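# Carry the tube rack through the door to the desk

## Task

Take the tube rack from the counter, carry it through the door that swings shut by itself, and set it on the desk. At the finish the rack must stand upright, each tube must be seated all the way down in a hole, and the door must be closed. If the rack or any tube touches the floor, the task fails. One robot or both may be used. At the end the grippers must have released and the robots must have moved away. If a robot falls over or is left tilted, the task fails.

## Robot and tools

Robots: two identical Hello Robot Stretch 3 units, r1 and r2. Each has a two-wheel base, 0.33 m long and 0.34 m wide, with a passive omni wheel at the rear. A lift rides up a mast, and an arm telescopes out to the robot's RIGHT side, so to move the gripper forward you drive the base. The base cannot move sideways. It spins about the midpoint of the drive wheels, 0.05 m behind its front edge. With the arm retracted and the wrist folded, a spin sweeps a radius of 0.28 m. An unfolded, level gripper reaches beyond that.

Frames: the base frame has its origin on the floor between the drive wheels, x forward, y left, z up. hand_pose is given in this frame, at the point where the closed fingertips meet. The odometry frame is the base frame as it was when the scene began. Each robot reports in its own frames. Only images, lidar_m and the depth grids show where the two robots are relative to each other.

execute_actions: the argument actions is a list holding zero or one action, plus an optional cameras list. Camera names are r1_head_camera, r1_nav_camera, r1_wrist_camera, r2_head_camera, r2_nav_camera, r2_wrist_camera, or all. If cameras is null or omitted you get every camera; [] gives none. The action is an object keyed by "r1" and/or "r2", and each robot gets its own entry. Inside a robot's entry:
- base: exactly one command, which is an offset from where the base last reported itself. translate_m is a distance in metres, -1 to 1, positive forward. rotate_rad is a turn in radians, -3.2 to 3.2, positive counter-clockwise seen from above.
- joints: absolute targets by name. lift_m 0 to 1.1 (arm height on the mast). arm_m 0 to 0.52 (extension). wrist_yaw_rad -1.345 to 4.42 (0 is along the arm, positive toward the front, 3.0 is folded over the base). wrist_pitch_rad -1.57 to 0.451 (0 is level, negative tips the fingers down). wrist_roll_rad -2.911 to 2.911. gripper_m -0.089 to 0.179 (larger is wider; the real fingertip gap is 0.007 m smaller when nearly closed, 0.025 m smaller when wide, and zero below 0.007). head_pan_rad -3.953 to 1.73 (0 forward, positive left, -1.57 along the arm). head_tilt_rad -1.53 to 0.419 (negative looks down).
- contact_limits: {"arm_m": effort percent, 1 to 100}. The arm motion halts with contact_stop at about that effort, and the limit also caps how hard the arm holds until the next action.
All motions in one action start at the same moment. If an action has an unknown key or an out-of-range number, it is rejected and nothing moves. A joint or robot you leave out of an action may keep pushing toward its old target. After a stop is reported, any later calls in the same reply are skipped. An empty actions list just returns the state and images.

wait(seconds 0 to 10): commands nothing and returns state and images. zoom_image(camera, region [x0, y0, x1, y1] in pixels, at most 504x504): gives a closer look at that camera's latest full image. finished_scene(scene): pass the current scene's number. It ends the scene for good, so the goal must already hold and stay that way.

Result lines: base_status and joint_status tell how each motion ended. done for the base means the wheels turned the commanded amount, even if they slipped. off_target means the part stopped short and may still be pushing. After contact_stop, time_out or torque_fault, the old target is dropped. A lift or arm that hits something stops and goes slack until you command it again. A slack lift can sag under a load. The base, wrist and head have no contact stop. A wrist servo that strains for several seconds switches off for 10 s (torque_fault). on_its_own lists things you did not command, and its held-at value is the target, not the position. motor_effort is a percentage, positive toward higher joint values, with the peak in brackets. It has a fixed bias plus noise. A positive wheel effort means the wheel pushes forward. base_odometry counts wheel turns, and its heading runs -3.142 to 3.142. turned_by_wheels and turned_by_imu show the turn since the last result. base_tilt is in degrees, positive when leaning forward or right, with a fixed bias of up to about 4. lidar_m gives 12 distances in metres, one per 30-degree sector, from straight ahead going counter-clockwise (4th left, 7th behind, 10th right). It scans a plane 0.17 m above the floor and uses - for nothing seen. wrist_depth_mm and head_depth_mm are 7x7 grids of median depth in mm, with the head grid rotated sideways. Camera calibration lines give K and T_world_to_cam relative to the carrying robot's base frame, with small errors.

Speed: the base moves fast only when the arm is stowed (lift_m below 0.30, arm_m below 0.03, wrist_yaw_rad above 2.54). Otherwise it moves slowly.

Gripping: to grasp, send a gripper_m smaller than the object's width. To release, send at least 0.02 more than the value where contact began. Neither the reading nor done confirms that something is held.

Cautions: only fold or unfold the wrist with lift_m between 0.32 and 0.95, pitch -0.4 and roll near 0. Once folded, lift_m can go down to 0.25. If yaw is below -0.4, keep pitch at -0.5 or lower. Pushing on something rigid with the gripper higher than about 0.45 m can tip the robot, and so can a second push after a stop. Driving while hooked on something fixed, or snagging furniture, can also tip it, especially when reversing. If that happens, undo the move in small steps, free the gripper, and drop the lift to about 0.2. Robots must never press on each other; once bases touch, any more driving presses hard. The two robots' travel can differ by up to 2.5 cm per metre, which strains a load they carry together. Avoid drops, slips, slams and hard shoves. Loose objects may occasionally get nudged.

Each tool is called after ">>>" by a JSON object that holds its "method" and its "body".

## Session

>>> {"method": "execute_actions", "body": {"actions": []}}

Scene clock: 0.00 s.
r1.base_odometry: x=+0.000 y=+0.000 heading=+0.000 (m, m, rad; r1's odometry frame)
r1.turned_by_wheels: +0.000 (rad since the last result)
r1.turned_by_imu: +0.000 (rad since the last result)
r1.base_tilt: forward=-2.5 right=-0.9 (deg)
r1.lidar_m: 2.37 1.56 1.26 0.84 0.79 0.79 0.86 0.80 0.81 1.03 1.82 1.86
r1.head_depth_mm: 1710 2024 2045 2021 2019 2029 2003 / 1704 2237 2266 2252 2252 2243 2186 / 1692 2436 2550 2529 2551 2495 2313 / 1687 2470 2913 2937 2937 2896 2347 / 1666 2410 3463 3371 3366 3307 2340 / 1675 2405 3271 3207 2789 2460 2386 / 1648 2256 3039 2987 2819 2271 2246
r1.base_status: not commanded
r1.joint_positions: lift_m=+0.514 arm_m=+0.003 wrist_yaw_rad=+3.055 wrist_pitch_rad=-0.431 wrist_roll_rad=-0.015 gripper_m=+0.037 head_pan_rad=-0.018 head_tilt_rad=-0.011
r1.joint_status: not commanded
r1.motor_effort: left_wheel=-1 right_wheel=+0 lift_m=+28 arm_m=+1 wrist_yaw_rad=+0 wrist_pitch_rad=+7 wrist_roll_rad=+0 gripper_m=-1 head_pan_rad=+0 head_tilt_rad=+3 (%)
r1.hand_pose: x=-0.0019 y=+0.0742 z=+0.5236 quat_wxyz=(+0.181, +0.691, +0.123, +0.689) (m; r1's base frame)
r1.wrist_depth_mm: 618 - 847 - - - - / 644 - 909 - - - - / 666 751 967 - - - - / 701 797 - - - - - / 744 859 - 971 - 924 952 / 774 809 - 808 825 798 807 / 720 711 - 696 694 684 684
r2.base_odometry: x=+0.000 y=+0.000 heading=+0.000 (m, m, rad; r2's odometry frame)
r2.turned_by_wheels: +0.000 (rad since the last result)
r2.turned_by_imu: +0.000 (rad since the last result)
r2.base_tilt: forward=+2.8 right=+1.1 (deg)
r2.lidar_m: 1.56 2.17 1.76 1.74 0.91 0.75 0.74 0.82 0.89 0.88 0.96 1.50
r2.head_depth_mm: 2042 2171 2184 2202 2229 1553 1901 / 2050 2208 2242 2241 2292 2299 1748 / 2046 2227 2265 2291 2303 2331 1984 / 2024 2285 2308 2333 2367 2385 1993 / 2020 2327 2350 2371 2395 2427 2026 / 2012 2370 2378 2423 2463 2497 2016 / 1991 2401 2450 2490 2500 2528 2023
r2.base_status: not commanded
r2.joint_positions: lift_m=+0.551 arm_m=+0.002 wrist_yaw_rad=+3.133 wrist_pitch_rad=-0.567 wrist_roll_rad=+0.014 gripper_m=+0.037 head_pan_rad=-0.001 head_tilt_rad=+0.001
r2.joint_status: not commanded
r2.motor_effort: left_wheel=-1 right_wheel=+0 lift_m=+28 arm_m=+0 wrist_yaw_rad=+0 wrist_pitch_rad=+6 wrist_roll_rad=+0 gripper_m=-1 head_pan_rad=+0 head_tilt_rad=+1 (%)
r2.hand_pose: x=-0.0195 y=+0.0557 z=+0.5319 quat_wxyz=(+0.202, +0.684, +0.194, +0.674) (m; r2's base frame)
r2.wrist_depth_mm: 714 985 - - - - - / 727 - - - - - - / 746 - - - - - - / 822 935 943 944 946 950 973 / 793 823 819 828 840 813 818 / 714 715 711 706 725 724 723 / 637 631 - - 639 639 645
pictures: r1_head_camera (sideways: a quarter turn clockwise sets it upright), r1_nav_camera (sideways: a quarter turn counterclockwise sets it upright), r1_wrist_camera, r2_head_camera (sideways: a quarter turn clockwise sets it upright), r2_nav_camera (sideways: a quarter turn counterclockwise sets it upright), r2_wrist_camera
camera_calibration (this result's frames):
r1_head_camera: T_world_to_cam=[[0.0381171, 0.0407949, -0.99844, 1.32104], [0.0657371, 0.9969, 0.0432416, -0.0555633], [0.997109, -0.0672828, 0.0353172, -0.0991823], [0, 0, 0, 1]] pos_world=[0.052194, -0.00517382, 1.32488]
r1_nav_camera: T_world_to_cam=[[0.00564655, 0.00185646, 0.999982, -1.2644], [0.00499135, -0.999986, 0.00182829, 0.0500343], [0.999972, 0.00498094, -0.00565574, -0.0440172], [0, 0, 0, 1]] pos_world=[0.0509057, 0.0526001, 1.26404]
r1_wrist_camera: T_world_to_cam=[[0.995296, -0.0956057, 0.0156909, 0.00205285], [-0.0412646, -0.564845, -0.824165, 0.508951], [0.0876577, 0.81964, -0.566133, 0.404173], [0, 0, 0, 1]] pos_world=[-0.0164705, -0.043602, 0.648243]
r2_head_camera: T_world_to_cam=[[-0.0281143, 0.00307532, -0.9996, 1.32471], [0.00294525, 0.999991, 0.00299369, 0.000631092], [0.9996, -0.00285991, -0.0281231, -0.0146534], [0, 0, 0, 1]] pos_world=[0.0518889, -0.00474691, 1.32377]
r2_nav_camera: T_world_to_cam=[[-0.0174558, -0.0250457, 0.999534, -1.25496], [0.0452395, -0.998682, -0.0242343, 0.082333], [0.998824, 0.0447953, 0.0185658, -0.0772926], [0, 0, 0, 1]] pos_world=[0.0515707, 0.0542554, 1.25781]
r2_wrist_camera: T_world_to_cam=[[0.999878, -0.01188, -0.0101845, 0.0240231], [-0.015618, -0.717427, -0.696459, 0.435968], [0.000967298, 0.696533, -0.717524, 0.507347], [0, 0, 0, 1]] pos_world=[-0.0177019, -0.0403234, 0.667913]
Images, in order (width x height): r1_head_camera 896x504, r1_nav_camera 672x504, r1_wrist_camera 644x364, r2_head_camera 896x504, r2_nav_camera 672x504, r2_wrist_camera 644x364.

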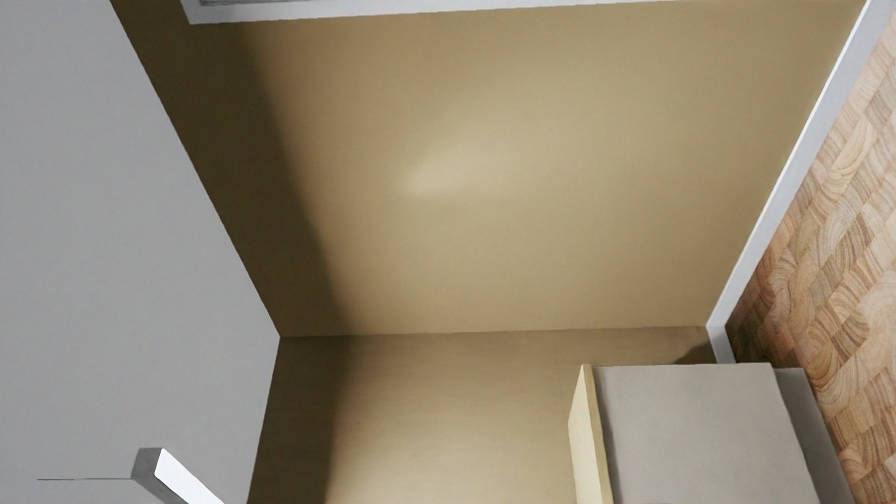

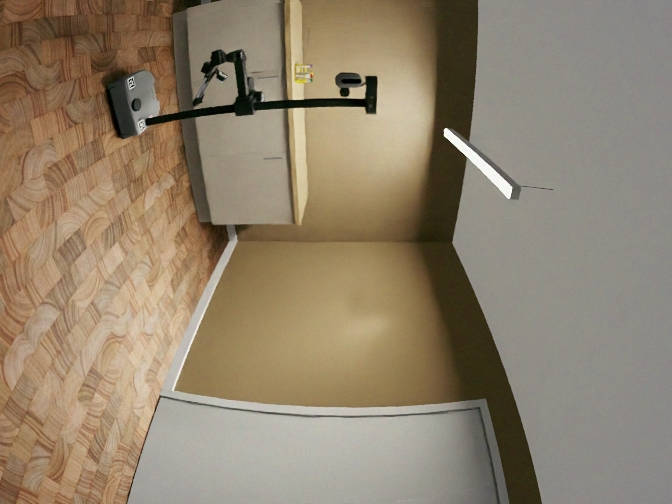

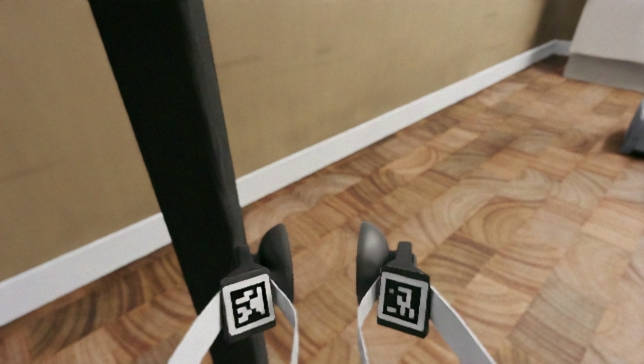

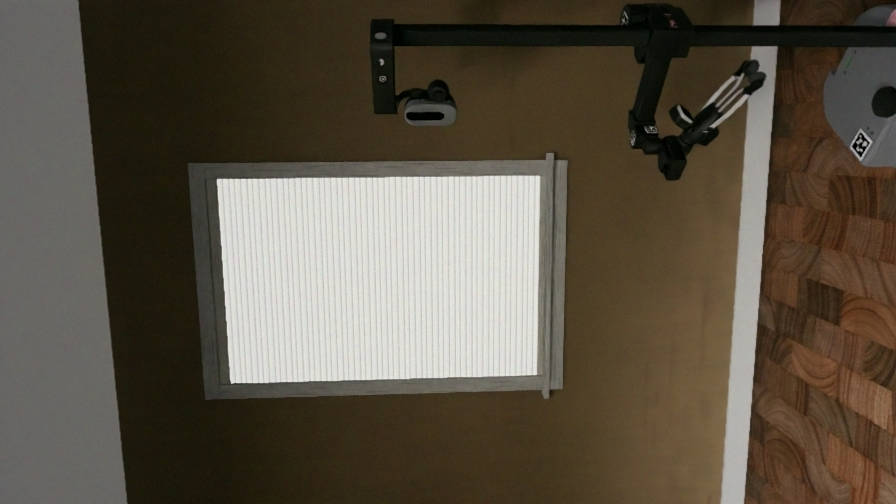

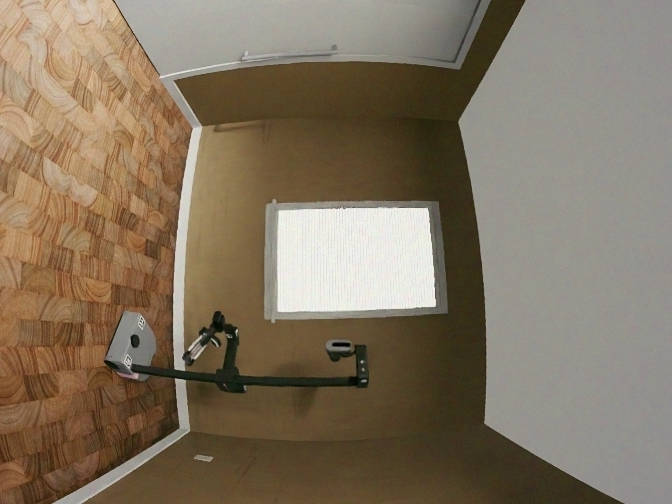

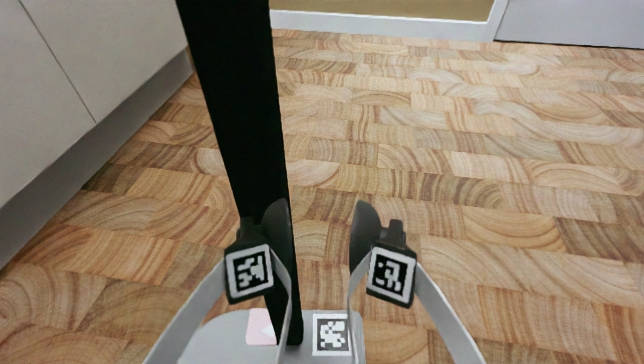

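>>> {"method": "execute_actions", "body": {"actions": [{"r1":{"base":{"rotate_rad":-0.545},"joints":{"lift_m":0.28}},"r2":{"base":{"rotate_rad":-1.75},"joints":{"head_pan_rad":-1.57,"head_tilt_rad":-0.5,"lift_m":0.9,"wrist_pitch_rad":-0.4}}}], "cameras": ["r2_head_camera"]}}

>>> {"method": "execute_actions", "body": {"actions": [{"r1":{"base":{"translate_m":1}},"r2":{"joints":{"wrist_yaw_rad":0,"gripper_m":0.175}}}], "cameras": []}}

>>> {"method": "execute_actions", "body": {"actions": [{"r1":{"base":{"translate_m":0.36},"joints":{"lift_m":0.84}},"r2":{"joints":{"wrist_pitch_rad":0,"lift_m":1.0}}}], "cameras": []}}

>>> {"method": "execute_actions", "body": {"actions": [{"r1":{"base":{"rotate_rad":-0.375},"joints":{"wrist_yaw_rad":1.57,"arm_m":0.16,"gripper_m":0.1}}}], "cameras": []}}

>>> {"method": "execute_actions", "body": {"actions": [{"r1":{"joints":{"wrist_pitch_rad":0}}}], "cameras": ["r1_wrist_camera","r2_wrist_camera"]}}

Scene clock: 20.40 s.
r1.base_odometry: x=+0.000 y=+0.000 heading=-0.545 (m, m, rad; r1's odometry frame)
r1.turned_by_wheels: -0.545 (rad since the last result)
r1.turned_by_imu: -0.537 (rad since the last result)
r1.base_tilt: forward=-2.4 right=-0.9 (deg)
r1.lidar_m: 1.86 2.33 1.45 1.29 0.85 0.78 0.79 0.87 0.80 0.81 1.01 1.82
r1.head_depth_mm: 1700 1712 1736 1702 1683 1682 1685 / 1715 1803 1787 1758 1754 1757 1730 / 1694 1879 1881 1858 1823 1830 1786 / 1690 1957 1938 1942 1929 1900 1881 / 1676 2027 2027 2032 2000 1978 1943 / 1666 2121 2112 2102 2091 2070 2057 / 1637 2217 2238 2191 2175 2180 2135
r1.base_status: done
r1.joint_positions: lift_m=+0.280 arm_m=+0.003 wrist_yaw_rad=+3.055 wrist_pitch_rad=-0.432 wrist_roll_rad=-0.015 gripper_m=+0.037 head_pan_rad=-0.018 head_tilt_rad=-0.011
r1.joint_status: all done
r1.motor_effort: left_wheel=+3(9) right_wheel=-2(5) lift_m=+23(25) arm_m=+0(0) wrist_yaw_rad=+0(0) wrist_pitch_rad=+8(7) wrist_roll_rad=+0(0) gripper_m=+0(0) head_pan_rad=+0(0) head_tilt_rad=+2(2) (%)
r1.hand_pose: x=-0.0019 y=+0.0741 z=+0.2898 quat_wxyz=(+0.181, +0.691, +0.123, +0.689) (m; r1's base frame)
r1.wrist_depth_mm: 743 - - - - - - / 790 - - - - - - / 774 894 981 954 932 938 949 / 734 763 766 763 733 747 744 / 623 619 - 611 633 599 600 / 526 523 - 530 524 515 512 / 469 - - - 435 445 442
r2.base_odometry: x=+0.000 y=+0.000 heading=-1.750 (m, m, rad; r2's odometry frame)
r2.turned_by_wheels: -1.750 (rad since the last result)
r2.turned_by_imu: -1.746 (rad since the last result)
r2.base_tilt: forward=+2.8 right=+1.2 (deg)
r2.lidar_m: 0.88 0.91 1.22 1.49 2.47 1.82 1.74 1.06 0.77 0.74 0.77 0.92
r2.head_depth_mm: 1132 1233 1078 823 922 1041 - / 1128 1240 1079 821 919 1064 - / 1127 1233 1084 823 920 1067 - / 1129 1235 892 825 919 1068 - / 1124 1232 1098 824 922 1073 - / 1120 1236 1109 826 923 1069 1221 / 1123 1231 1115 831 921 1068 1228
r2.base_status: done
r2.joint_positions: lift_m=+0.900 arm_m=+0.002 wrist_yaw_rad=+3.133 wrist_pitch_rad=-0.417 wrist_roll_rad=+0.014 gripper_m=+0.037 head_pan_rad=-1.563 head_tilt_rad=-0.494
r2.joint_status: all done
r2.motor_effort: left_wheel=+3(8) right_wheel=-4(8) lift_m=+35(35) arm_m=+0(0) wrist_yaw_rad=-1(0) wrist_pitch_rad=+8(9) wrist_roll_rad=+0(1) gripper_m=-1(0) head_pan_rad=-2(31) head_tilt_rad=-2(20) (%)
r2.hand_pose: x=-0.0194 y=+0.0771 z=+0.9126 quat_wxyz=(+0.151, +0.697, +0.143, +0.687) (m; r2's base frame)
r2.wrist_depth_mm: - - - - - - - / - - - - - - - / - - - - - - - / - - - - - - - / - - - - - - - / - - - - - - - / - - - - - - -
pictures: r2_head_camera (sideways: a quarter turn clockwise sets it upright)
camera_calibration (this result's frames):
r2_head_camera: T_world_to_cam=[[-0.000781051, 0.499724, -0.866185, 1.15024], [0.999986, 0.0048658, 0.0019055, -0.00403257], [0.0051669, -0.866171, -0.499721, 0.605207], [0, 0, 0, 1]] pos_world=[0.00180386, -0.050569, 1.29876]
Images, in order (width x height): r2_head_camera 896x504.

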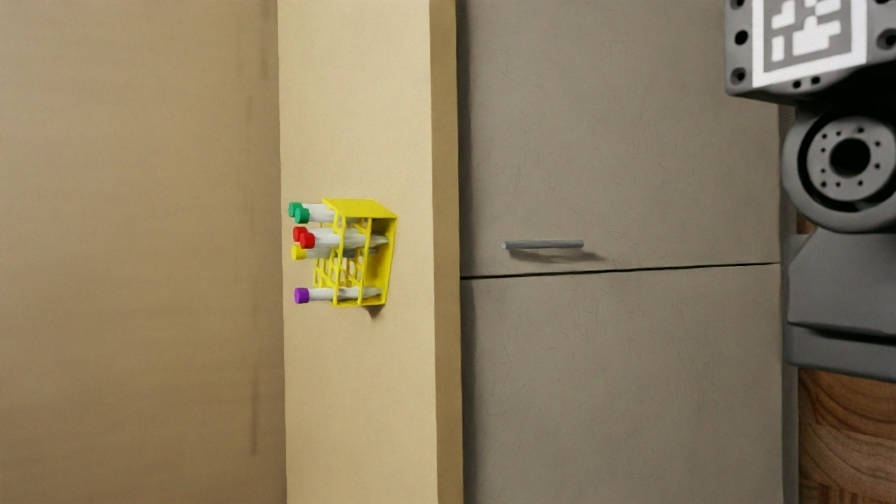

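Scene clock: 25.43 s.
r1.base_odometry: x=+0.855 y=-0.518 heading=-0.545 (m, m, rad; r1's odometry frame)
r1.turned_by_wheels: +0.000 (rad since the last result)
r1.turned_by_imu: +0.007 (rad since the last result)
r1.base_tilt: forward=-2.4 right=-1.0 (deg)
r1.lidar_m: 0.93 1.17 1.94 1.30 1.84 1.71 1.73 1.28 1.19 1.20 0.99 0.92
r1.head_depth_mm: 842 839 836 824 821 817 812 / 872 867 867 862 855 848 845 / 920 904 902 894 889 887 877 / 954 946 940 936 927 917 914 / 1001 993 983 977 965 961 955 / 1041 1033 1026 1018 1005 993 991 / 1094 1088 1079 1075 1065 1054 1045
r1.base_status: done
r1.joint_positions: lift_m=+0.280 arm_m=+0.003 wrist_yaw_rad=+3.055 wrist_pitch_rad=-0.432 wrist_roll_rad=-0.015 gripper_m=+0.037 head_pan_rad=-0.018 head_tilt_rad=-0.011
r1.joint_status: not commanded
r1.motor_effort: left_wheel=+3(16) right_wheel=-2(4) lift_m=+23(23) arm_m=+1(0) wrist_yaw_rad=+0(0) wrist_pitch_rad=+7(7) wrist_roll_rad=+1(0) gripper_m=+0(1) head_pan_rad=+0(0) head_tilt_rad=+2(2) (%)
r1.hand_pose: x=-0.0019 y=+0.0741 z=+0.2898 quat_wxyz=(+0.181, +0.691, +0.123, +0.689) (m; r1's base frame)
r1.wrist_depth_mm: - - - - - - - / - - - - - - - / 984 967 961 967 958 952 950 / 775 762 752 769 732 750 723 / 627 623 - 606 618 605 605 / 529 523 - 536 516 510 516 / 464 - - - 434 442 444
r2.base_odometry: x=+0.000 y=+0.000 heading=-1.750 (m, m, rad; r2's odometry frame)
r2.turned_by_wheels: +0.000 (rad since the last result)
r2.turned_by_imu: +0.001 (rad since the last result)
r2.base_tilt: forward=+2.9 right=+1.2 (deg)
r2.lidar_m: 0.88 0.90 1.22 2.40 1.45 1.82 1.75 1.06 0.77 0.74 0.77 0.92
r2.head_depth_mm: 1133 1244 1078 823 919 1043 - / 1127 1238 1085 822 919 1034 - / 1126 1241 1088 824 921 - - / 1127 1232 892 825 923 1035 1192 / 1125 1232 1100 824 922 1096 1225 / 1122 1231 1109 824 923 1067 1226 / 1121 1229 1115 829 921 1068 1229
r2.base_status: not commanded
r2.joint_positions: lift_m=+0.900 arm_m=+0.002 wrist_yaw_rad=+0.003 wrist_pitch_rad=-0.417 wrist_roll_rad=+0.014 gripper_m=+0.175 head_pan_rad=-1.563 head_tilt_rad=-0.494
r2.joint_status: all done
r2.motor_effort: left_wheel=+3(2) right_wheel=-3(3) lift_m=+35(35) arm_m=+0(0) wrist_yaw_rad=-3(3) wrist_pitch_rad=+8(8) wrist_roll_rad=+0(1) gripper_m=+1(84) head_pan_rad=-3(2) head_tilt_rad=-2(2) (%)
r2.hand_pose: x=-0.0209 y=-0.3719 z=+0.9126 quat_wxyz=(+0.687, +0.147, -0.696, -0.147) (m; r2's base frame)
r2.wrist_depth_mm: 567 564 573 522 594 596 594 / 499 505 498 481 473 477 469 / 560 558 553 550 555 554 545 / 627 623 631 629 628 631 620 / 716 707 729 709 707 687 704 / - 864 838 844 857 871 804 / - - - - - - -
pictures: none
No camera images: the call's "cameras" was empty. Leave "cameras" out to get every camera's image.

Scene clock: 31.37 s.
r1.base_odometry: x=+1.163 y=-0.705 heading=-0.545 (m, m, rad; r1's odometry frame)
r1.turned_by_wheels: +0.000 (rad since the last result)
r1.turned_by_imu: +0.004 (rad since the last result)
r1.base_tilt: forward=-2.4 right=-0.9 (deg)
r1.lidar_m: 0.60 0.74 1.59 1.82 2.20 2.04 2.06 1.43 1.32 0.96 0.64 0.59
r1.head_depth_mm: 521 520 517 511 510 505 504 / 542 538 537 533 528 525 521 / 566 563 558 555 551 547 543 / 591 587 581 581 573 569 565 / 619 612 608 604 599 595 592 / 646 642 637 631 627 624 618 / 675 669 664 657 653 645 642
r1.base_status: done
r1.joint_positions: lift_m=+0.840 arm_m=+0.003 wrist_yaw_rad=+3.055 wrist_pitch_rad=-0.432 wrist_roll_rad=-0.015 gripper_m=+0.037 head_pan_rad=-0.018 head_tilt_rad=-0.011
r1.joint_status: all done
r1.motor_effort: left_wheel=+3(14) right_wheel=-1(4) lift_m=+33(34) arm_m=+1(1) wrist_yaw_rad=+0(0) wrist_pitch_rad=+8(8) wrist_roll_rad=+0(0) gripper_m=-1(1) head_pan_rad=+0(1) head_tilt_rad=+2(2) (%)
r1.hand_pose: x=-0.0019 y=+0.0741 z=+0.8493 quat_wxyz=(+0.181, +0.691, +0.123, +0.689) (m; r1's base frame)
r1.wrist_depth_mm: - - - - - - - / - - - - - - - / - - - - - - - / - - - - - - - / - - - - - - - / - - - - - - - / - - - - - - -
r2.base_odometry: x=+0.000 y=+0.000 heading=-1.750 (m, m, rad; r2's odometry frame)
r2.turned_by_wheels: +0.000 (rad since the last result)
r2.turned_by_imu: +0.001 (rad since the last result)
r2.base_tilt: forward=+2.9 right=+1.1 (deg)
r2.lidar_m: 0.88 0.91 1.22 2.40 2.47 1.41 1.75 1.06 0.77 0.74 0.77 0.92
r2.head_depth_mm: 1129 1239 1076 848 - - - / 1133 1241 1082 833 - - - / 1125 1239 1090 - - - - / 1124 1235 890 833 913 1090 1223 / 1122 1230 1102 831 922 1067 1219 / 1123 1236 1111 834 919 1065 1224 / 1120 1225 1114 830 922 1072 1229
r2.base_status: not commanded
r2.joint_positions: lift_m=+1.000 arm_m=+0.002 wrist_yaw_rad=+0.002 wrist_pitch_rad=-0.019 wrist_roll_rad=+0.014 gripper_m=+0.175 head_pan_rad=-1.563 head_tilt_rad=-0.494
r2.joint_status: all done
r2.motor_effort: left_wheel=+2(3) right_wheel=-4(4) lift_m=+35(36) arm_m=+0(0) wrist_yaw_rad=-3(3) wrist_pitch_rad=+9(12) wrist_roll_rad=+0(0) gripper_m=-2(1) head_pan_rad=-4(3) head_tilt_rad=-2(2) (%)
r2.hand_pose: x=-0.0208 y=-0.4032 z=+1.1093 quat_wxyz=(+0.702, +0.008, -0.712, -0.006) (m; r2's base frame)
r2.wrist_depth_mm: - - - - - - - / - - - - - - - / - - - - - - - / - - - - - - - / 649 670 653 660 661 732 679 / 550 576 572 569 542 553 543 / 601 586 594 596 594 592 600
pictures: none
No camera images: the call's "cameras" was empty. Leave "cameras" out to get every camera's image.

Scene clock: 33.77 s.
r1.base_odometry: x=+1.163 y=-0.705 heading=-0.919 (m, m, rad; r1's odometry frame)
r1.turned_by_wheels: -0.375 (rad since the last result)
r1.turned_by_imu: -0.370 (rad since the last result)
r1.base_tilt: forward=-2.4 right=-0.9 (deg)
r1.lidar_m: 0.59 0.61 0.86 1.80 1.56 1.42 2.03 1.84 1.36 1.32 0.80 0.60
r1.head_depth_mm: 561 554 551 544 540 533 529 / 558 553 550 543 537 533 529 / 556 553 547 541 536 531 526 / 556 550 544 538 535 530 525 / 556 549 544 538 534 528 522 / 553 548 542 536 533 525 521 / 551 546 540 535 531 526 519
r1.base_status: done
r1.joint_positions: lift_m=+0.840 arm_m=+0.160 wrist_yaw_rad=+1.572 wrist_pitch_rad=-0.432 wrist_roll_rad=-0.015 gripper_m=+0.100 head_pan_rad=-0.018 head_tilt_rad=-0.011
r1.joint_status: all done
r1.motor_effort: left_wheel=+4(9) right_wheel=-2(5) lift_m=+33(32) arm_m=+4(4) wrist_yaw_rad=-2(4) wrist_pitch_rad=+8(8) wrist_roll_rad=+0(0) gripper_m=+0(78) head_pan_rad=+0(0) head_tilt_rad=+2(2) (%)
r1.hand_pose: x=+0.2012 y=-0.3046 z=+0.8493 quat_wxyz=(+0.599, +0.593, -0.376, +0.386) (m; r1's base frame)
r1.wrist_depth_mm: 463 452 455 464 463 454 456 / 496 496 497 490 490 482 501 / 536 542 554 550 534 528 535 / 601 597 601 585 588 588 591 / 663 667 638 657 645 646 659 / 737 741 729 738 741 733 744 / 843 883 866 853 841 853 836
r2.base_odometry: x=+0.000 y=+0.000 heading=-1.750 (m, m, rad; r2's odometry frame)
r2.turned_by_wheels: +0.000 (rad since the last result)
r2.turned_by_imu: +0.000 (rad since the last result)
r2.base_tilt: forward=+2.8 right=+1.3 (deg)
r2.lidar_m: 0.88 0.91 1.22 2.40 2.47 1.42 1.75 1.06 0.77 0.74 0.77 0.92
r2.head_depth_mm: 1128 1241 1077 848 - - - / 1129 1233 1087 832 - - - / 1131 1238 1085 - - - - / 1128 1233 890 830 910 1092 1221 / 1127 1236 1105 832 919 1068 1222 / 1125 1229 1114 833 921 1068 1227 / 1120 1225 1116 829 920 1067 1228
r2.base_status: not commanded
r2.joint_positions: lift_m=+1.000 arm_m=+0.002 wrist_yaw_rad=+0.002 wrist_pitch_rad=-0.019 wrist_roll_rad=+0.014 gripper_m=+0.175 head_pan_rad=-1.563 head_tilt_rad=-0.494
r2.joint_status: not commanded
r2.motor_effort: left_wheel=+3(3) right_wheel=-4(3) lift_m=+35(34) arm_m=+0(1) wrist_yaw_rad=-2(3) wrist_pitch_rad=+9(9) wrist_roll_rad=+0(0) gripper_m=+0(1) head_pan_rad=-3(2) head_tilt_rad=-2(2) (%)
r2.hand_pose: x=-0.0208 y=-0.4032 z=+1.1093 quat_wxyz=(+0.702, +0.008, -0.712, -0.006) (m; r2's base frame)
r2.wrist_depth_mm: - - - - - - - / - - - - - - - / - - - - - - - / - - - - - - - / 646 657 646 649 655 722 670 / 553 572 565 569 546 558 543 / 604 599 593 600 596 593 597
pictures: none
No camera images: the call's "cameras" was empty. Leave "cameras" out to get every camera's image.

Scene clock: 34.80 s.
r1.base_odometry: x=+1.163 y=-0.705 heading=-0.919 (m, m, rad; r1's odometry frame)
r1.turned_by_wheels: +0.000 (rad since the last result)
r1.turned_by_imu: +0.000 (rad since the last result)
r1.base_tilt: forward=-2.4 right=-0.9 (deg)
r1.lidar_m: 0.59 0.61 0.86 1.79 1.56 1.41 2.03 1.83 1.37 1.33 0.80 0.61
r1.head_depth_mm: 560 556 550 545 539 534 528 / 558 554 549 543 537 532 528 / 556 551 546 541 537 532 525 / 557 550 545 539 534 530 524 / 554 549 543 537 533 527 524 / 553 548 543 536 531 526 521 / 551 545 540 534 531 524 518
r1.base_status: not commanded
r1.joint_positions: lift_m=+0.840 arm_m=+0.160 wrist_yaw_rad=+1.572 wrist_pitch_rad=-0.023 wrist_roll_rad=-0.015 gripper_m=+0.100 head_pan_rad=-0.018 head_tilt_rad=-0.011
r1.joint_status: all done
r1.motor_effort: left_wheel=+4(4) right_wheel=-2(2) lift_m=+33(33) arm_m=+4(4) wrist_yaw_rad=-2(2) wrist_pitch_rad=+13(14) wrist_roll_rad=+1(1) gripper_m=+0(0) head_pan_rad=+0(0) head_tilt_rad=+2(3) (%)
r1.hand_pose: x=+0.2342 y=-0.3045 z=+0.9485 quat_wxyz=(+0.510, +0.502, -0.490, +0.498) (m; r1's base frame)
r1.wrist_depth_mm: 481 474 471 475 474 458 468 / 482 488 484 492 483 470 480 / 500 498 503 493 497 475 490 / 514 517 511 511 513 497 504 / 533 523 523 527 523 505 525 / 537 541 540 540 543 524 536 / 567 563 557 559 555 538 545
r2.base_odometry: x=+0.000 y=+0.000 heading=-1.750 (m, m, rad; r2's odometry frame)
r2.turned_by_wheels: +0.000 (rad since the last result)
r2.turned_by_imu: +0.000 (rad since the last result)
r2.base_tilt: forward=+2.9 right=+1.2 (deg)
r2.lidar_m: 0.88 0.91 1.22 2.39 2.48 1.41 1.75 1.06 0.77 0.74 0.77 0.92
r2.head_depth_mm: 1135 1239 1077 850 - - - / 1132 1240 1083 830 - - - / 1131 1241 1088 - - - - / 1124 1231 891 829 914 1094 1218 / 1123 1237 1099 831 920 1072 1220 / 1122 1226 1107 832 922 1071 1226 / 1123 1230 1116 830 921 1070 1221
r2.base_status: not commanded
r2.joint_positions: lift_m=+1.000 arm_m=+0.002 wrist_yaw_rad=+0.002 wrist_pitch_rad=-0.019 wrist_roll_rad=+0.014 gripper_m=+0.175 head_pan_rad=-1.563 head_tilt_rad=-0.494
r2.joint_status: not commanded
r2.motor_effort: left_wheel=+2(3) right_wheel=-4(3) lift_m=+35(34) arm_m=-1(1) wrist_yaw_rad=-3(3) wrist_pitch_rad=+9(9) wrist_roll_rad=+0(0) gripper_m=+0(0) head_pan_rad=-3(3) head_tilt_rad=-2(2) (%)
r2.hand_pose: x=-0.0208 y=-0.4032 z=+1.1093 quat_wxyz=(+0.702, +0.008, -0.712, -0.006) (m; r2's base frame)
r2.wrist_depth_mm: - - - - - - - / - - - - - - - / - - - - - - - / - - - - - - - / 633 670 651 661 665 717 677 / 541 574 567 569 541 556 542 / 609 596 594 591 603 591 596
pictures: r1_wrist_camera, r2_wrist_camera
camera_calibration (this result's frames):
r1_wrist_camera: T_world_to_cam=[[-0.0131166, -0.999854, 0.0109429, -0.310451], [-0.192605, -0.00821251, -0.981242, 1.00888], [0.981189, -0.0149782, -0.192469, 0.116546], [0, 0, 0, 1]] pos_world=[0.0758902, -0.300375, 1.01579]
r2_wrist_camera: T_world_to_cam=[[-0.999932, -0.00507752, -0.0104609, -0.0128574], [0.0088608, 0.249831, -0.968249, 1.20089], [0.00752975, -0.968276, -0.249769, 0.0513602], [0, 0, 0, 1]] pos_world=[-0.0238841, -0.250355, 1.17546]
Images, in order (width x height): r1_wrist_camera 644x364, r2_wrist_camera 644x364.

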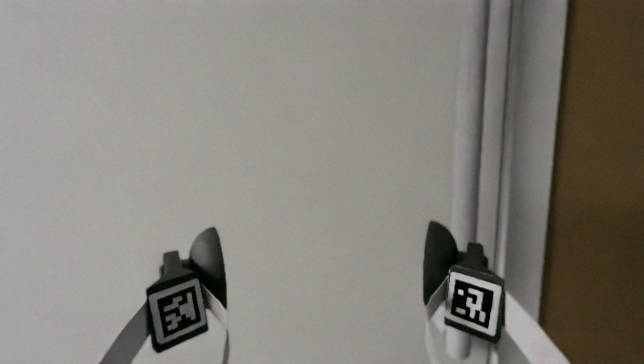

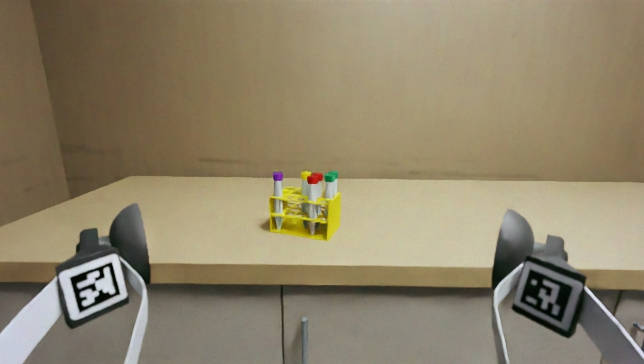

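>>> {"method": "execute_actions", "body": {"actions": [{"r1":{"base":{"translate_m":0.1},"joints":{"arm_m":0.2,"gripper_m":0,"lift_m":0.4}},"r2":{"base":{"rotate_rad":-0.63}}}], "cameras": []}}

>>> {"method": "execute_actions", "body": {"actions": [{"r1":{"base":{"translate_m":0.27}},"r2":{"base":{"translate_m":0.34}}}], "cameras": []}}

>>> {"method": "execute_actions", "body": {"actions": [{"r2":{"base":{"rotate_rad":0.28},"joints":{"arm_m":0.2,"lift_m":0.87,"gripper_m":0.179}}}], "cameras": ["r1_wrist_camera","r2_wrist_camera"]}}

Scene clock: 50.37 s.
r1.base_odometry: x=+1.224 y=-0.784 heading=-0.919 (m, m, rad; r1's odometry frame)
r1.turned_by_wheels: +0.000 (rad since the last result)
r1.turned_by_imu: +0.003 (rad since the last result)
r1.base_tilt: forward=-2.5 right=-0.9 (deg)
r1.lidar_m: 0.49 0.51 0.69 1.79 1.88 1.56 2.13 1.84 1.37 1.33 0.67 0.50
r1.head_depth_mm: 455 453 447 443 438 434 430 / 454 451 447 441 436 433 428 / 453 449 444 441 436 432 427 / 452 447 443 439 435 430 428 / 452 447 442 438 433 428 425 / 450 446 441 437 432 428 424 / 447 443 440 436 431 427 423
r1.base_status: done
r1.joint_positions: lift_m=+0.400 arm_m=+0.200 wrist_yaw_rad=+1.571 wrist_pitch_rad=-0.022 wrist_roll_rad=-0.015 gripper_m=+0.000 head_pan_rad=-0.018 head_tilt_rad=-0.011
r1.joint_status: all done
r1.motor_effort: left_wheel=+4(10) right_wheel=-2(4) lift_m=+23(30) arm_m=+5(5) wrist_yaw_rad=-1(1) wrist_pitch_rad=+12(13) wrist_roll_rad=+0(0) gripper_m=-2(81) head_pan_rad=-1(0) head_tilt_rad=+2(3) (%)
r1.hand_pose: x=+0.2343 y=-0.3445 z=+0.5092 quat_wxyz=(+0.510, +0.502, -0.490, +0.498) (m; r1's base frame)
r1.wrist_depth_mm: 377 378 380 376 375 372 372 / 394 388 389 388 391 383 383 / 398 402 395 403 396 400 394 / 416 405 410 414 409 407 403 / 420 425 419 415 420 415 417 / 433 436 438 - 428 428 425 / 451 445 445 445 446 436 438
r2.base_odometry: x=+0.000 y=+0.000 heading=-2.380 (m, m, rad; r2's odometry frame)
r2.turned_by_wheels: -0.630 (rad since the last result)
r2.turned_by_imu: -0.628 (rad since the last result)
r2.base_tilt: forward=+2.8 right=+1.2 (deg)
r2.lidar_m: 0.95 0.88 0.89 1.11 2.31 2.42 1.49 1.74 1.20 0.80 0.74 0.75
r2.head_depth_mm: 1737 1880 1244 1384 - - - / 1652 1827 1158 1258 - - - / 1526 1654 1087 - - - - / 1420 1533 1092 972 1090 1298 1249 / 1321 1442 1103 923 1026 1166 1253 / 1239 1341 1109 857 935 1046 1197 / 1165 1255 1116 802 862 960 1080
r2.base_status: done
r2.joint_positions: lift_m=+1.000 arm_m=+0.002 wrist_yaw_rad=+0.002 wrist_pitch_rad=-0.019 wrist_roll_rad=+0.014 gripper_m=+0.175 head_pan_rad=-1.563 head_tilt_rad=-0.494
r2.joint_status: not commanded
r2.motor_effort: left_wheel=+2(8) right_wheel=-4(8) lift_m=+35(34) arm_m=+0(1) wrist_yaw_rad=-2(3) wrist_pitch_rad=+9(9) wrist_roll_rad=+0(0) gripper_m=+0(0) head_pan_rad=-3(3) head_tilt_rad=-2(2) (%)
r2.hand_pose: x=-0.0210 y=-0.4032 z=+1.1093 quat_wxyz=(+0.702, +0.008, -0.712, -0.007) (m; r2's base frame)
r2.wrist_depth_mm: 882 - - - - - - / 888 - - - - - - / 919 - - - - - - / 952 - - - - - - / 590 663 643 777 984 - - / 483 555 639 776 - - - / 490 569 658 850 - - -
pictures: none
No camera images: the call's "cameras" was empty. Leave "cameras" out to get every camera's image.

Scene clock: 54.80 s.
r1.base_odometry: x=+1.387 y=-0.999 heading=-0.920 (m, m, rad; r1's odometry frame)
r1.turned_by_wheels: -0.001 (rad since the last result)
r1.turned_by_imu: -0.082 (rad since the last result)
r1.base_tilt: forward=-2.4 right=-0.8 (deg)
r1.lidar_m: 0.23 0.24 0.31 0.75 1.83 2.16 2.39 2.01 1.41 1.14 0.35 0.24
r1.head_depth_mm: - - - - - - - / - - - - - - - / - - - - - - - / - - - - - - - / - - - - - - - / - - - - - - - / - - - - - - -
r1.base_status: done
r1.joint_positions: lift_m=+0.400 arm_m=+0.200 wrist_yaw_rad=+1.646 wrist_pitch_rad=-0.023 wrist_roll_rad=-0.015 gripper_m=+0.000 head_pan_rad=-0.018 head_tilt_rad=-0.011
r1.joint_status: not commanded
r1.on_its_own: wrist_yaw_rad is held at +1.640, not at your +1.570, by its stall guard, which is not easing now; right_wheel is at rest, and its effort (+19) is outside its rest range (-18 to +18)
r1.motor_effort: left_wheel=-10(19) right_wheel=+19(26) lift_m=+22(23) arm_m=+4(4) wrist_yaw_rad=-6(46) wrist_pitch_rad=+13(14) wrist_roll_rad=+0(0) gripper_m=-4(7) head_pan_rad=+0(0) head_tilt_rad=+2(2) (%)
r1.hand_pose: x=+0.2335 y=-0.3254 z=+0.5089 quat_wxyz=(+0.491, +0.520, -0.471, +0.517) (m; r1's base frame)
r1.wrist_depth_mm: 164 165 165 165 165 165 165 / 168 169 169 168 169 170 169 / 172 172 174 173 174 173 173 / 178 179 177 178 178 178 178 / 182 182 183 183 183 182 183 / 188 187 187 - 188 188 189 / 194 193 193 195 194 194 195
r2.base_odometry: x=-0.246 y=-0.235 heading=-2.380 (m, m, rad; r2's odometry frame)
r2.turned_by_wheels: +0.000 (rad since the last result)
r2.turned_by_imu: +0.001 (rad since the last result)
r2.base_tilt: forward=+2.9 right=+1.2 (deg)
r2.lidar_m: 0.66 0.61 0.62 0.77 1.60 2.63 2.04 2.01 0.88 0.58 0.54 0.55
r2.head_depth_mm: 1529 1684 1077 978 - - - / 1398 1529 1085 882 - - - / 1296 1425 1090 - - - - / 1201 1313 1092 780 781 922 1080 / 1120 1216 1102 746 733 833 967 / 1051 1130 1112 704 665 752 857 / 988 1062 1096 704 610 684 770
r2.base_status: done
r2.joint_positions: lift_m=+1.000 arm_m=+0.002 wrist_yaw_rad=+0.002 wrist_pitch_rad=-0.019 wrist_roll_rad=+0.014 gripper_m=+0.175 head_pan_rad=-1.563 head_tilt_rad=-0.494
r2.joint_status: not commanded
r2.motor_effort: left_wheel=+2(9) right_wheel=-4(5) lift_m=+34(34) arm_m=+0(1) wrist_yaw_rad=-2(1) wrist_pitch_rad=+9(9) wrist_roll_rad=+0(0) gripper_m=-1(2) head_pan_rad=-3(3) head_tilt_rad=-2(2) (%)
r2.hand_pose: x=-0.0210 y=-0.4032 z=+1.1093 quat_wxyz=(+0.702, +0.008, -0.712, -0.007) (m; r2's base frame)
r2.wrist_depth_mm: 716 815 982 - - - - / 719 864 994 - - - - / 753 851 - - - - - / 778 878 - - - - - / 642 497 511 658 670 805 - / 475 446 467 500 662 857 - / 348 364 393 535 710 - -
pictures: none
No camera images: the call's "cameras" was empty. Leave "cameras" out to get every camera's image.

Scene clock: 57.50 s.
r1.base_odometry: x=+1.387 y=-0.999 heading=-0.920 (m, m, rad; r1's odometry frame)
r1.turned_by_wheels: +0.000 (rad since the last result)
r1.turned_by_imu: +0.001 (rad since the last result)
r1.base_tilt: forward=-2.4 right=-0.9 (deg)
r1.lidar_m: 0.23 0.24 0.31 0.74 1.82 2.07 2.39 2.01 1.41 1.14 0.35 0.24
r1.head_depth_mm: - - - - - - - / - - - - - - - / - - - - - - - / - - - - - - - / - - - - - - - / - - - - - - - / - - - - - - -
r1.base_status: not commanded
r1.joint_positions: lift_m=+0.400 arm_m=+0.200 wrist_yaw_rad=+1.646 wrist_pitch_rad=-0.023 wrist_roll_rad=-0.015 gripper_m=+0.000 head_pan_rad=-0.018 head_tilt_rad=-0.011
r1.joint_status: not commanded
r1.on_its_own: wrist_yaw_rad is held at +1.640, not at your +1.570, by its stall guard, which is not easing now; right_wheel is at rest, and its effort (+19) is outside its rest range (-18 to +18)
r1.motor_effort: left_wheel=-10(11) right_wheel=+19(19) lift_m=+23(23) arm_m=+4(4) wrist_yaw_rad=-6(6) wrist_pitch_rad=+13(13) wrist_roll_rad=+0(0) gripper_m=-5(4) head_pan_rad=+0(0) head_tilt_rad=+3(3) (%)
r1.hand_pose: x=+0.2335 y=-0.3254 z=+0.5089 quat_wxyz=(+0.491, +0.520, -0.471, +0.517) (m; r1's base frame)
r1.wrist_depth_mm: 164 165 165 164 165 165 166 / 168 169 169 169 168 170 169 / 173 173 173 173 173 173 173 / 178 178 178 178 178 178 178 / 183 183 183 182 183 182 183 / 187 189 189 - 188 188 188 / 193 194 194 195 194 193 193
r2.base_odometry: x=-0.246 y=-0.235 heading=-2.100 (m, m, rad; r2's odometry frame)
r2.turned_by_wheels: +0.280 (rad since the last result)
r2.turned_by_imu: +0.280 (rad since the last result)
r2.base_tilt: forward=+2.8 right=+1.3 (deg)
r2.lidar_m: 0.61 0.61 0.67 1.03 2.61 2.51 2.03 1.31 0.67 0.54 0.54 0.60
r2.head_depth_mm: 1145 1275 1076 766 - 1021 1186 / 1100 1216 1083 788 - 944 1160 / 1060 1166 1086 739 - 879 1031 / 1016 1120 1097 709 693 810 952 / 986 1077 1100 746 660 758 888 / 950 1031 1087 750 630 715 831 / 918 996 1047 752 609 676 781
r2.base_status: done
r2.joint_positions: lift_m=+0.870 arm_m=+0.200 wrist_yaw_rad=+0.001 wrist_pitch_rad=-0.019 wrist_roll_rad=+0.014 gripper_m=+0.179 head_pan_rad=-1.563 head_tilt_rad=-0.494
r2.joint_status: all done
r2.motor_effort: left_wheel=-4(9) right_wheel=+3(7) lift_m=+22(32) arm_m=+3(1) wrist_yaw_rad=-1(2) wrist_pitch_rad=+9(9) wrist_roll_rad=+1(0) gripper_m=-1(29) head_pan_rad=-3(2) head_tilt_rad=-2(2) (%)
r2.hand_pose: x=-0.0211 y=-0.6004 z=+0.9800 quat_wxyz=(+0.702, +0.007, -0.712, -0.007) (m; r2's base frame)
r2.wrist_depth_mm: 583 625 684 772 856 956 - / 605 648 710 800 897 - - / 627 667 725 296 922 - - / 522 532 424 268 494 559 567 / 323 337 300 280 310 362 340 / - 233 236 236 237 240 244 / 175 183 184 185 186 195 219
pictures: r1_wrist_camera, r2_wrist_camera
camera_calibration (this result's frames):
r1_wrist_camera: T_world_to_cam=[[0.0614389, -0.998052, 0.0108699, -0.343409], [-0.191432, -0.0224712, -0.981249, 0.57233], [0.979581, 0.058206, -0.19244, 0.0565135], [0, 0, 0, 1]] pos_world=[0.0753015, -0.333168, 0.576207]
r2_wrist_camera: T_world_to_cam=[[-0.999938, -0.00387431, -0.0104603, -0.0147985], [0.00916207, 0.249638, -0.968296, 1.12482], [0.00636276, -0.968332, -0.249587, -0.172117], [0, 0, 0, 1]] pos_world=[-0.0240082, -0.447522, 1.04605]
Images, in order (width x height): r1_wrist_camera 644x364, r2_wrist_camera 644x364.

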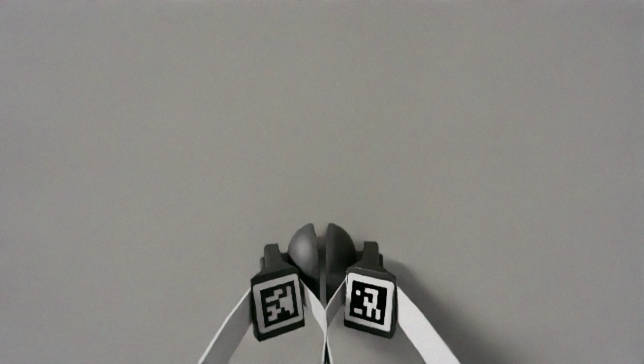

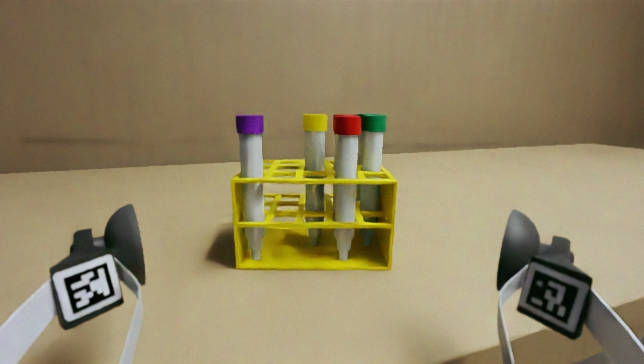

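>>> {"method": "execute_actions", "body": {"actions": [{"r1":{"base":{"translate_m":-0.01},"joints":{"arm_m":0.325,"gripper_m":0.08,"wrist_yaw_rad":1.57,"lift_m":0.8}},"r2":{"base":{"translate_m":0.005},"joints":{"arm_m":0.335,"lift_m":0.862}}}], "cameras": ["r1_wrist_camera","r2_wrist_camera"]}}

>>> {"method": "execute_actions", "body": {"actions": [{"r1":{"base":{"translate_m":0.012},"joints":{"gripper_m":-0.05}},"r2":{"joints":{"gripper_m":0.08}}}], "cameras": []}}

>>> {"method": "execute_actions", "body": {"actions": [{"r1":{"base":{"translate_m":-0.2}},"r2":{"joints":{"lift_m":0.93}}}], "cameras": ["r1_wrist_camera","r2_wrist_camera"]}}

Scene clock: 69.47 s.
r1.base_odometry: x=+1.381 y=-0.991 heading=-0.920 (m, m, rad; r1's odometry frame)
r1.turned_by_wheels: +0.000 (rad since the last result)
r1.turned_by_imu: +0.003 (rad since the last result)
r1.base_tilt: forward=-2.3 right=-1.0 (deg)
r1.lidar_m: 0.24 0.25 0.33 0.78 1.83 2.07 2.38 2.01 1.40 1.19 0.36 0.25
r1.head_depth_mm: - - - - - - - / - - - - - - - / - - - - - - - / - - - - - - - / - - - - - - - / - - - - - - - / - - - - - - -
r1.base_status: done
r1.joint_positions: lift_m=+0.800 arm_m=+0.325 wrist_yaw_rad=+1.571 wrist_pitch_rad=-0.022 wrist_roll_rad=-0.015 gripper_m=+0.080 head_pan_rad=-0.018 head_tilt_rad=-0.011
r1.joint_status: all done
r1.motor_effort: left_wheel=+1(15) right_wheel=-1(17) lift_m=+32(33) arm_m=+5(6) wrist_yaw_rad=-1(21) wrist_pitch_rad=+12(18) wrist_roll_rad=+0(0) gripper_m=-1(79) head_pan_rad=+0(0) head_tilt_rad=+2(3) (%)
r1.hand_pose: x=+0.2343 y=-0.4697 z=+0.9087 quat_wxyz=(+0.510, +0.502, -0.490, +0.498) (m; r1's base frame)
r1.wrist_depth_mm: 172 174 177 105 183 175 179 / 176 178 181 108 188 179 195 / 179 183 186 111 193 186 200 / 183 186 190 114 198 191 206 / 187 191 196 117 204 193 213 / 193 197 203 120 207 199 218 / 199 202 208 123 216 205 224
r2.base_odometry: x=-0.249 y=-0.239 heading=-2.100 (m, m, rad; r2's odometry frame)
r2.turned_by_wheels: +0.000 (rad since the last result)
r2.turned_by_imu: +0.001 (rad since the last result)
r2.base_tilt: forward=+2.9 right=+1.3 (deg)
r2.lidar_m: 0.61 0.60 0.66 1.02 2.60 2.51 2.04 1.31 0.66 0.54 0.54 0.59
r2.head_depth_mm: 1140 1263 1070 769 - 996 1181 / 1098 1213 1083 - 784 914 1161 / 1057 1165 1125 - 738 856 1026 / 1019 1118 1097 711 696 802 950 / 982 1072 1100 744 657 755 885 / 952 1037 1087 749 631 713 828 / 920 998 1048 751 608 676 779
r2.base_status: done
r2.joint_positions: lift_m=+0.862 arm_m=+0.335 wrist_yaw_rad=+0.001 wrist_pitch_rad=-0.019 wrist_roll_rad=+0.014 gripper_m=+0.179 head_pan_rad=-1.563 head_tilt_rad=-0.494
r2.joint_status: all done
r2.motor_effort: left_wheel=-4(6) right_wheel=+3(10) lift_m=+22(21) arm_m=+3(5) wrist_yaw_rad=-2(1) wrist_pitch_rad=+9(9) wrist_roll_rad=+1(0) gripper_m=-1(1) head_pan_rad=-2(3) head_tilt_rad=-2(2) (%)
r2.hand_pose: x=-0.0211 y=-0.7354 z=+0.9720 quat_wxyz=(+0.702, +0.007, -0.712, -0.007) (m; r2's base frame)
r2.wrist_depth_mm: 485 523 573 624 703 788 914 / 499 545 590 664 726 839 978 / 512 533 621 134 128 880 - / 489 436 184 141 135 520 529 / 313 117 115 133 115 313 318 / - 120 143 149 142 120 228 / 164 159 129 156 133 162 169
pictures: r1_wrist_camera, r2_wrist_camera
camera_calibration (this result's frames):
r1_wrist_camera: T_world_to_cam=[[-0.0140974, -0.999842, 0.0108572, -0.474928], [-0.191648, -0.00795517, -0.981432, 0.968598], [0.981363, -0.0159164, -0.191505, 0.105034], [0, 0, 0, 1]] pos_world=[0.0758575, -0.465476, 0.975883]
r2_wrist_camera: T_world_to_cam=[[-0.999938, -0.00386135, -0.0104603, -0.015399], [0.00916534, 0.249632, -0.968297, 1.15077], [0.00635016, -0.968333, -0.249581, -0.304843], [0, 0, 0, 1]] pos_world=[-0.0240095, -0.582519, 1.03805]
Images, in order (width x height): r1_wrist_camera 644x364, r2_wrist_camera 644x364.

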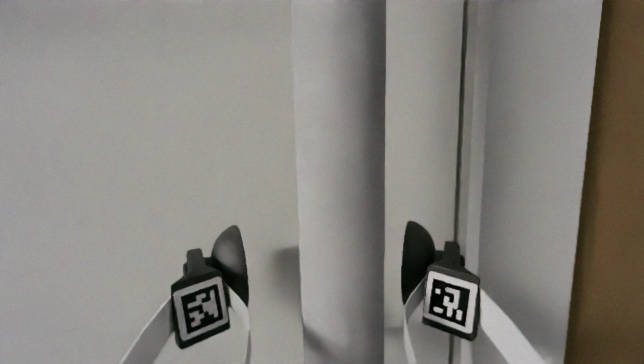

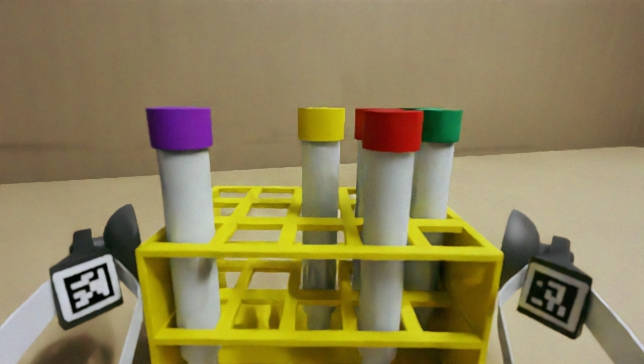

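Scene clock: 71.27 s.
r1.base_odometry: x=+1.389 y=-1.000 heading=-0.921 (m, m, rad; r1's odometry frame)
r1.turned_by_wheels: +0.000 (rad since the last result)
r1.turned_by_imu: +0.000 (rad since the last result)
r1.base_tilt: forward=-2.5 right=-0.8 (deg)
r1.lidar_m: 0.23 0.24 0.31 0.74 1.82 2.09 2.40 2.01 1.41 1.13 0.35 0.24
r1.head_depth_mm: - - - - - - - / - - - - - - - / - - - - - - - / - - - - - - - / - - - - - - - / - - - - - - - / - - - - - - -
r1.base_status: done
r1.joint_positions: lift_m=+0.800 arm_m=+0.325 wrist_yaw_rad=+1.552 wrist_pitch_rad=-0.022 wrist_roll_rad=-0.015 gripper_m=-0.048 head_pan_rad=-0.018 head_tilt_rad=-0.011
r1.joint_status: all done
r1.on_its_own: wrist_yaw_rad is at rest, and its effort (+15) is outside its rest range (-12 to +12)
r1.motor_effort: left_wheel=-7(9) right_wheel=+7(7) lift_m=+32(32) arm_m=+3(4) wrist_yaw_rad=+15(16) wrist_pitch_rad=+13(13) wrist_roll_rad=+0(0) gripper_m=-36(100) head_pan_rad=+0(0) head_tilt_rad=+2(2) (%)
r1.hand_pose: x=+0.2342 y=-0.4746 z=+0.9087 quat_wxyz=(+0.514, +0.497, -0.495, +0.494) (m; r1's base frame)
r1.wrist_depth_mm: 160 162 167 94 174 167 170 / 164 167 170 97 179 171 187 / 167 171 175 100 184 175 192 / 172 175 178 102 188 179 199 / 175 180 183 105 194 185 203 / 180 184 187 107 118 190 210 / 184 188 196 111 205 196 217
r2.base_odometry: x=-0.249 y=-0.239 heading=-2.100 (m, m, rad; r2's odometry frame)
r2.turned_by_wheels: +0.000 (rad since the last result)
r2.turned_by_imu: +0.000 (rad since the last result)
r2.base_tilt: forward=+2.7 right=+1.2 (deg)
r2.lidar_m: 0.61 0.60 0.66 1.02 2.61 2.52 2.04 1.31 0.66 0.54 0.54 0.59
r2.head_depth_mm: 1140 1273 1071 768 - 997 1183 / 1098 1217 1081 - 785 913 1161 / 1056 1161 1122 - 738 854 1026 / 1019 1116 1097 710 696 800 950 / 981 1073 1102 744 656 753 886 / 946 1036 1086 749 630 714 829 / 918 997 1044 752 610 675 776
r2.base_status: not commanded
r2.joint_positions: lift_m=+0.862 arm_m=+0.335 wrist_yaw_rad=+0.001 wrist_pitch_rad=-0.019 wrist_roll_rad=+0.014 gripper_m=+0.082 head_pan_rad=-1.563 head_tilt_rad=-0.494
r2.joint_status: all done
r2.motor_effort: left_wheel=-4(4) right_wheel=+3(3) lift_m=+22(22) arm_m=+3(3) wrist_yaw_rad=-1(1) wrist_pitch_rad=+9(9) wrist_roll_rad=+0(0) gripper_m=-8(99) head_pan_rad=-3(3) head_tilt_rad=-2(2) (%)
r2.hand_pose: x=-0.0211 y=-0.7354 z=+0.9720 quat_wxyz=(+0.702, +0.007, -0.712, -0.007) (m; r2's base frame)
r2.wrist_depth_mm: 484 520 574 623 709 791 897 / 500 542 589 650 739 822 966 / 504 542 613 151 144 898 - / 482 492 174 158 153 523 531 / 301 302 134 147 145 315 317 / 224 - 143 161 145 - 226 / 171 171 155 162 156 175 177
pictures: none
No camera images: the call's "cameras" was empty. Leave "cameras" out to get every camera's image.

Scene clock: 74.23 s.
r1.base_odometry: x=+1.268 y=-0.841 heading=-0.920 (m, m, rad; r1's odometry frame)
r1.turned_by_wheels: +0.001 (rad since the last result)
r1.turned_by_imu: +0.001 (rad since the last result)
r1.base_tilt: forward=-2.4 right=-1.1 (deg)
r1.lidar_m: 0.33 0.36 0.56 1.38 1.82 1.90 2.19 2.03 1.42 1.34 0.42 0.34
r1.head_depth_mm: 283 281 - - - - - / 286 283 281 - - - - / 289 286 284 282 - - - / 292 289 287 284 282 - - / 295 293 290 287 284 282 - / 298 296 293 290 288 285 283 / 302 299 296 293 291 288 285
r1.base_status: done
r1.joint_positions: lift_m=+0.800 arm_m=+0.325 wrist_yaw_rad=+1.610 wrist_pitch_rad=-0.023 wrist_roll_rad=-0.017 gripper_m=-0.036 head_pan_rad=-0.018 head_tilt_rad=-0.011
r1.joint_status: not commanded
r1.on_its_own: gripper_m is held at -0.037, not at your -0.050, by its stall guard, which is still easing; wrist_yaw_rad is at rest, and its effort (-35) is outside its rest range (-12 to +12)
r1.motor_effort: left_wheel=+13(28) right_wheel=-8(34) lift_m=+32(32) arm_m=+2(3) wrist_yaw_rad=-35(35) wrist_pitch_rad=+13(14) wrist_roll_rad=+1(1) gripper_m=-27(37) head_pan_rad=-1(0) head_tilt_rad=+3(2) (%)
r1.hand_pose: x=+0.2341 y=-0.4599 z=+0.9086 quat_wxyz=(+0.500, +0.511, -0.480, +0.508) (m; r1's base frame)
r1.wrist_depth_mm: 206 200 190 107 176 360 363 / 212 205 196 110 180 368 374 / 219 209 202 113 184 375 388 / 228 217 206 116 190 391 391 / 235 223 214 119 194 400 404 / 244 232 224 122 197 414 419 / 248 236 226 126 208 428 428
r2.base_odometry: x=-0.249 y=-0.239 heading=-2.100 (m, m, rad; r2's odometry frame)
r2.turned_by_wheels: +0.000 (rad since the last result)
r2.turned_by_imu: +0.000 (rad since the last result)
r2.base_tilt: forward=+2.9 right=+1.4 (deg)
r2.lidar_m: 0.61 0.60 0.66 1.02 2.61 1.89 1.88 1.30 0.66 0.54 0.54 0.59
r2.head_depth_mm: 1142 1269 1149 - 840 978 1184 / 1097 1214 1282 682 776 915 1157 / 1054 1162 1224 668 723 854 1028 / 1022 1120 964 710 692 801 950 / 983 1072 1103 745 656 755 885 / 950 1034 1084 749 632 714 828 / 918 999 1051 752 609 675 777
r2.base_status: not commanded
r2.joint_positions: lift_m=+0.930 arm_m=+0.335 wrist_yaw_rad=+0.001 wrist_pitch_rad=-0.028 wrist_roll_rad=+0.014 gripper_m=+0.096 head_pan_rad=-1.563 head_tilt_rad=-0.494
r2.joint_status: all done
r2.on_its_own: gripper_m is held at +0.095, not at your +0.080, by its stall guard, which is not easing now
r2.motor_effort: left_wheel=-4(4) right_wheel=+3(3) lift_m=+34(37) arm_m=+3(3) wrist_yaw_rad=-2(1) wrist_pitch_rad=+12(13) wrist_roll_rad=+0(0) gripper_m=-21(25) head_pan_rad=-3(3) head_tilt_rad=-2(2) (%)
r2.hand_pose: x=-0.0211 y=-0.7351 z=+1.0372 quat_wxyz=(+0.702, +0.010, -0.712, -0.010) (m; r2's base frame)
r2.wrist_depth_mm: 474 518 570 624 705 779 904 / 492 543 585 657 725 826 987 / 518 551 611 155 149 892 - / 531 577 179 159 154 774 781 / 452 456 134 148 142 471 477 / 329 - 145 157 144 - 341 / 264 258 156 163 157 265 268
pictures: r1_wrist_camera, r2_wrist_camera
camera_calibration (this result's frames):
r1_wrist_camera: T_world_to_cam=[[0.0252334, -0.99961, 0.0119825, -0.475241], [-0.191634, -0.0166008, -0.981326, 0.964439], [0.981142, 0.0224659, -0.191978, 0.123505], [0, 0, 0, 1]] pos_world=[0.0756348, -0.46182, 0.975834]
r2_wrist_camera: T_world_to_cam=[[-0.999938, -0.00377114, -0.0104833, -0.0146264], [0.00915625, 0.257892, -0.96613, 1.21767], [0.00634698, -0.966166, -0.257842, -0.27817], [0, 0, 0, 1]] pos_world=[-0.0240092, -0.582843, 1.10456]
Images, in order (width x height): r1_wrist_camera 644x364, r2_wrist_camera 644x364.

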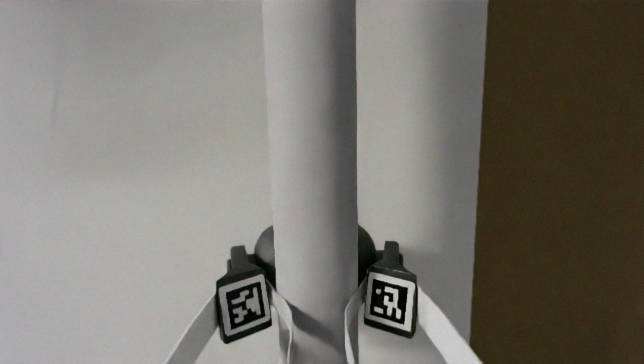

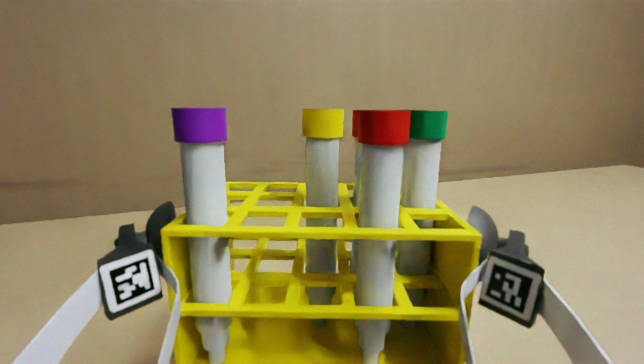

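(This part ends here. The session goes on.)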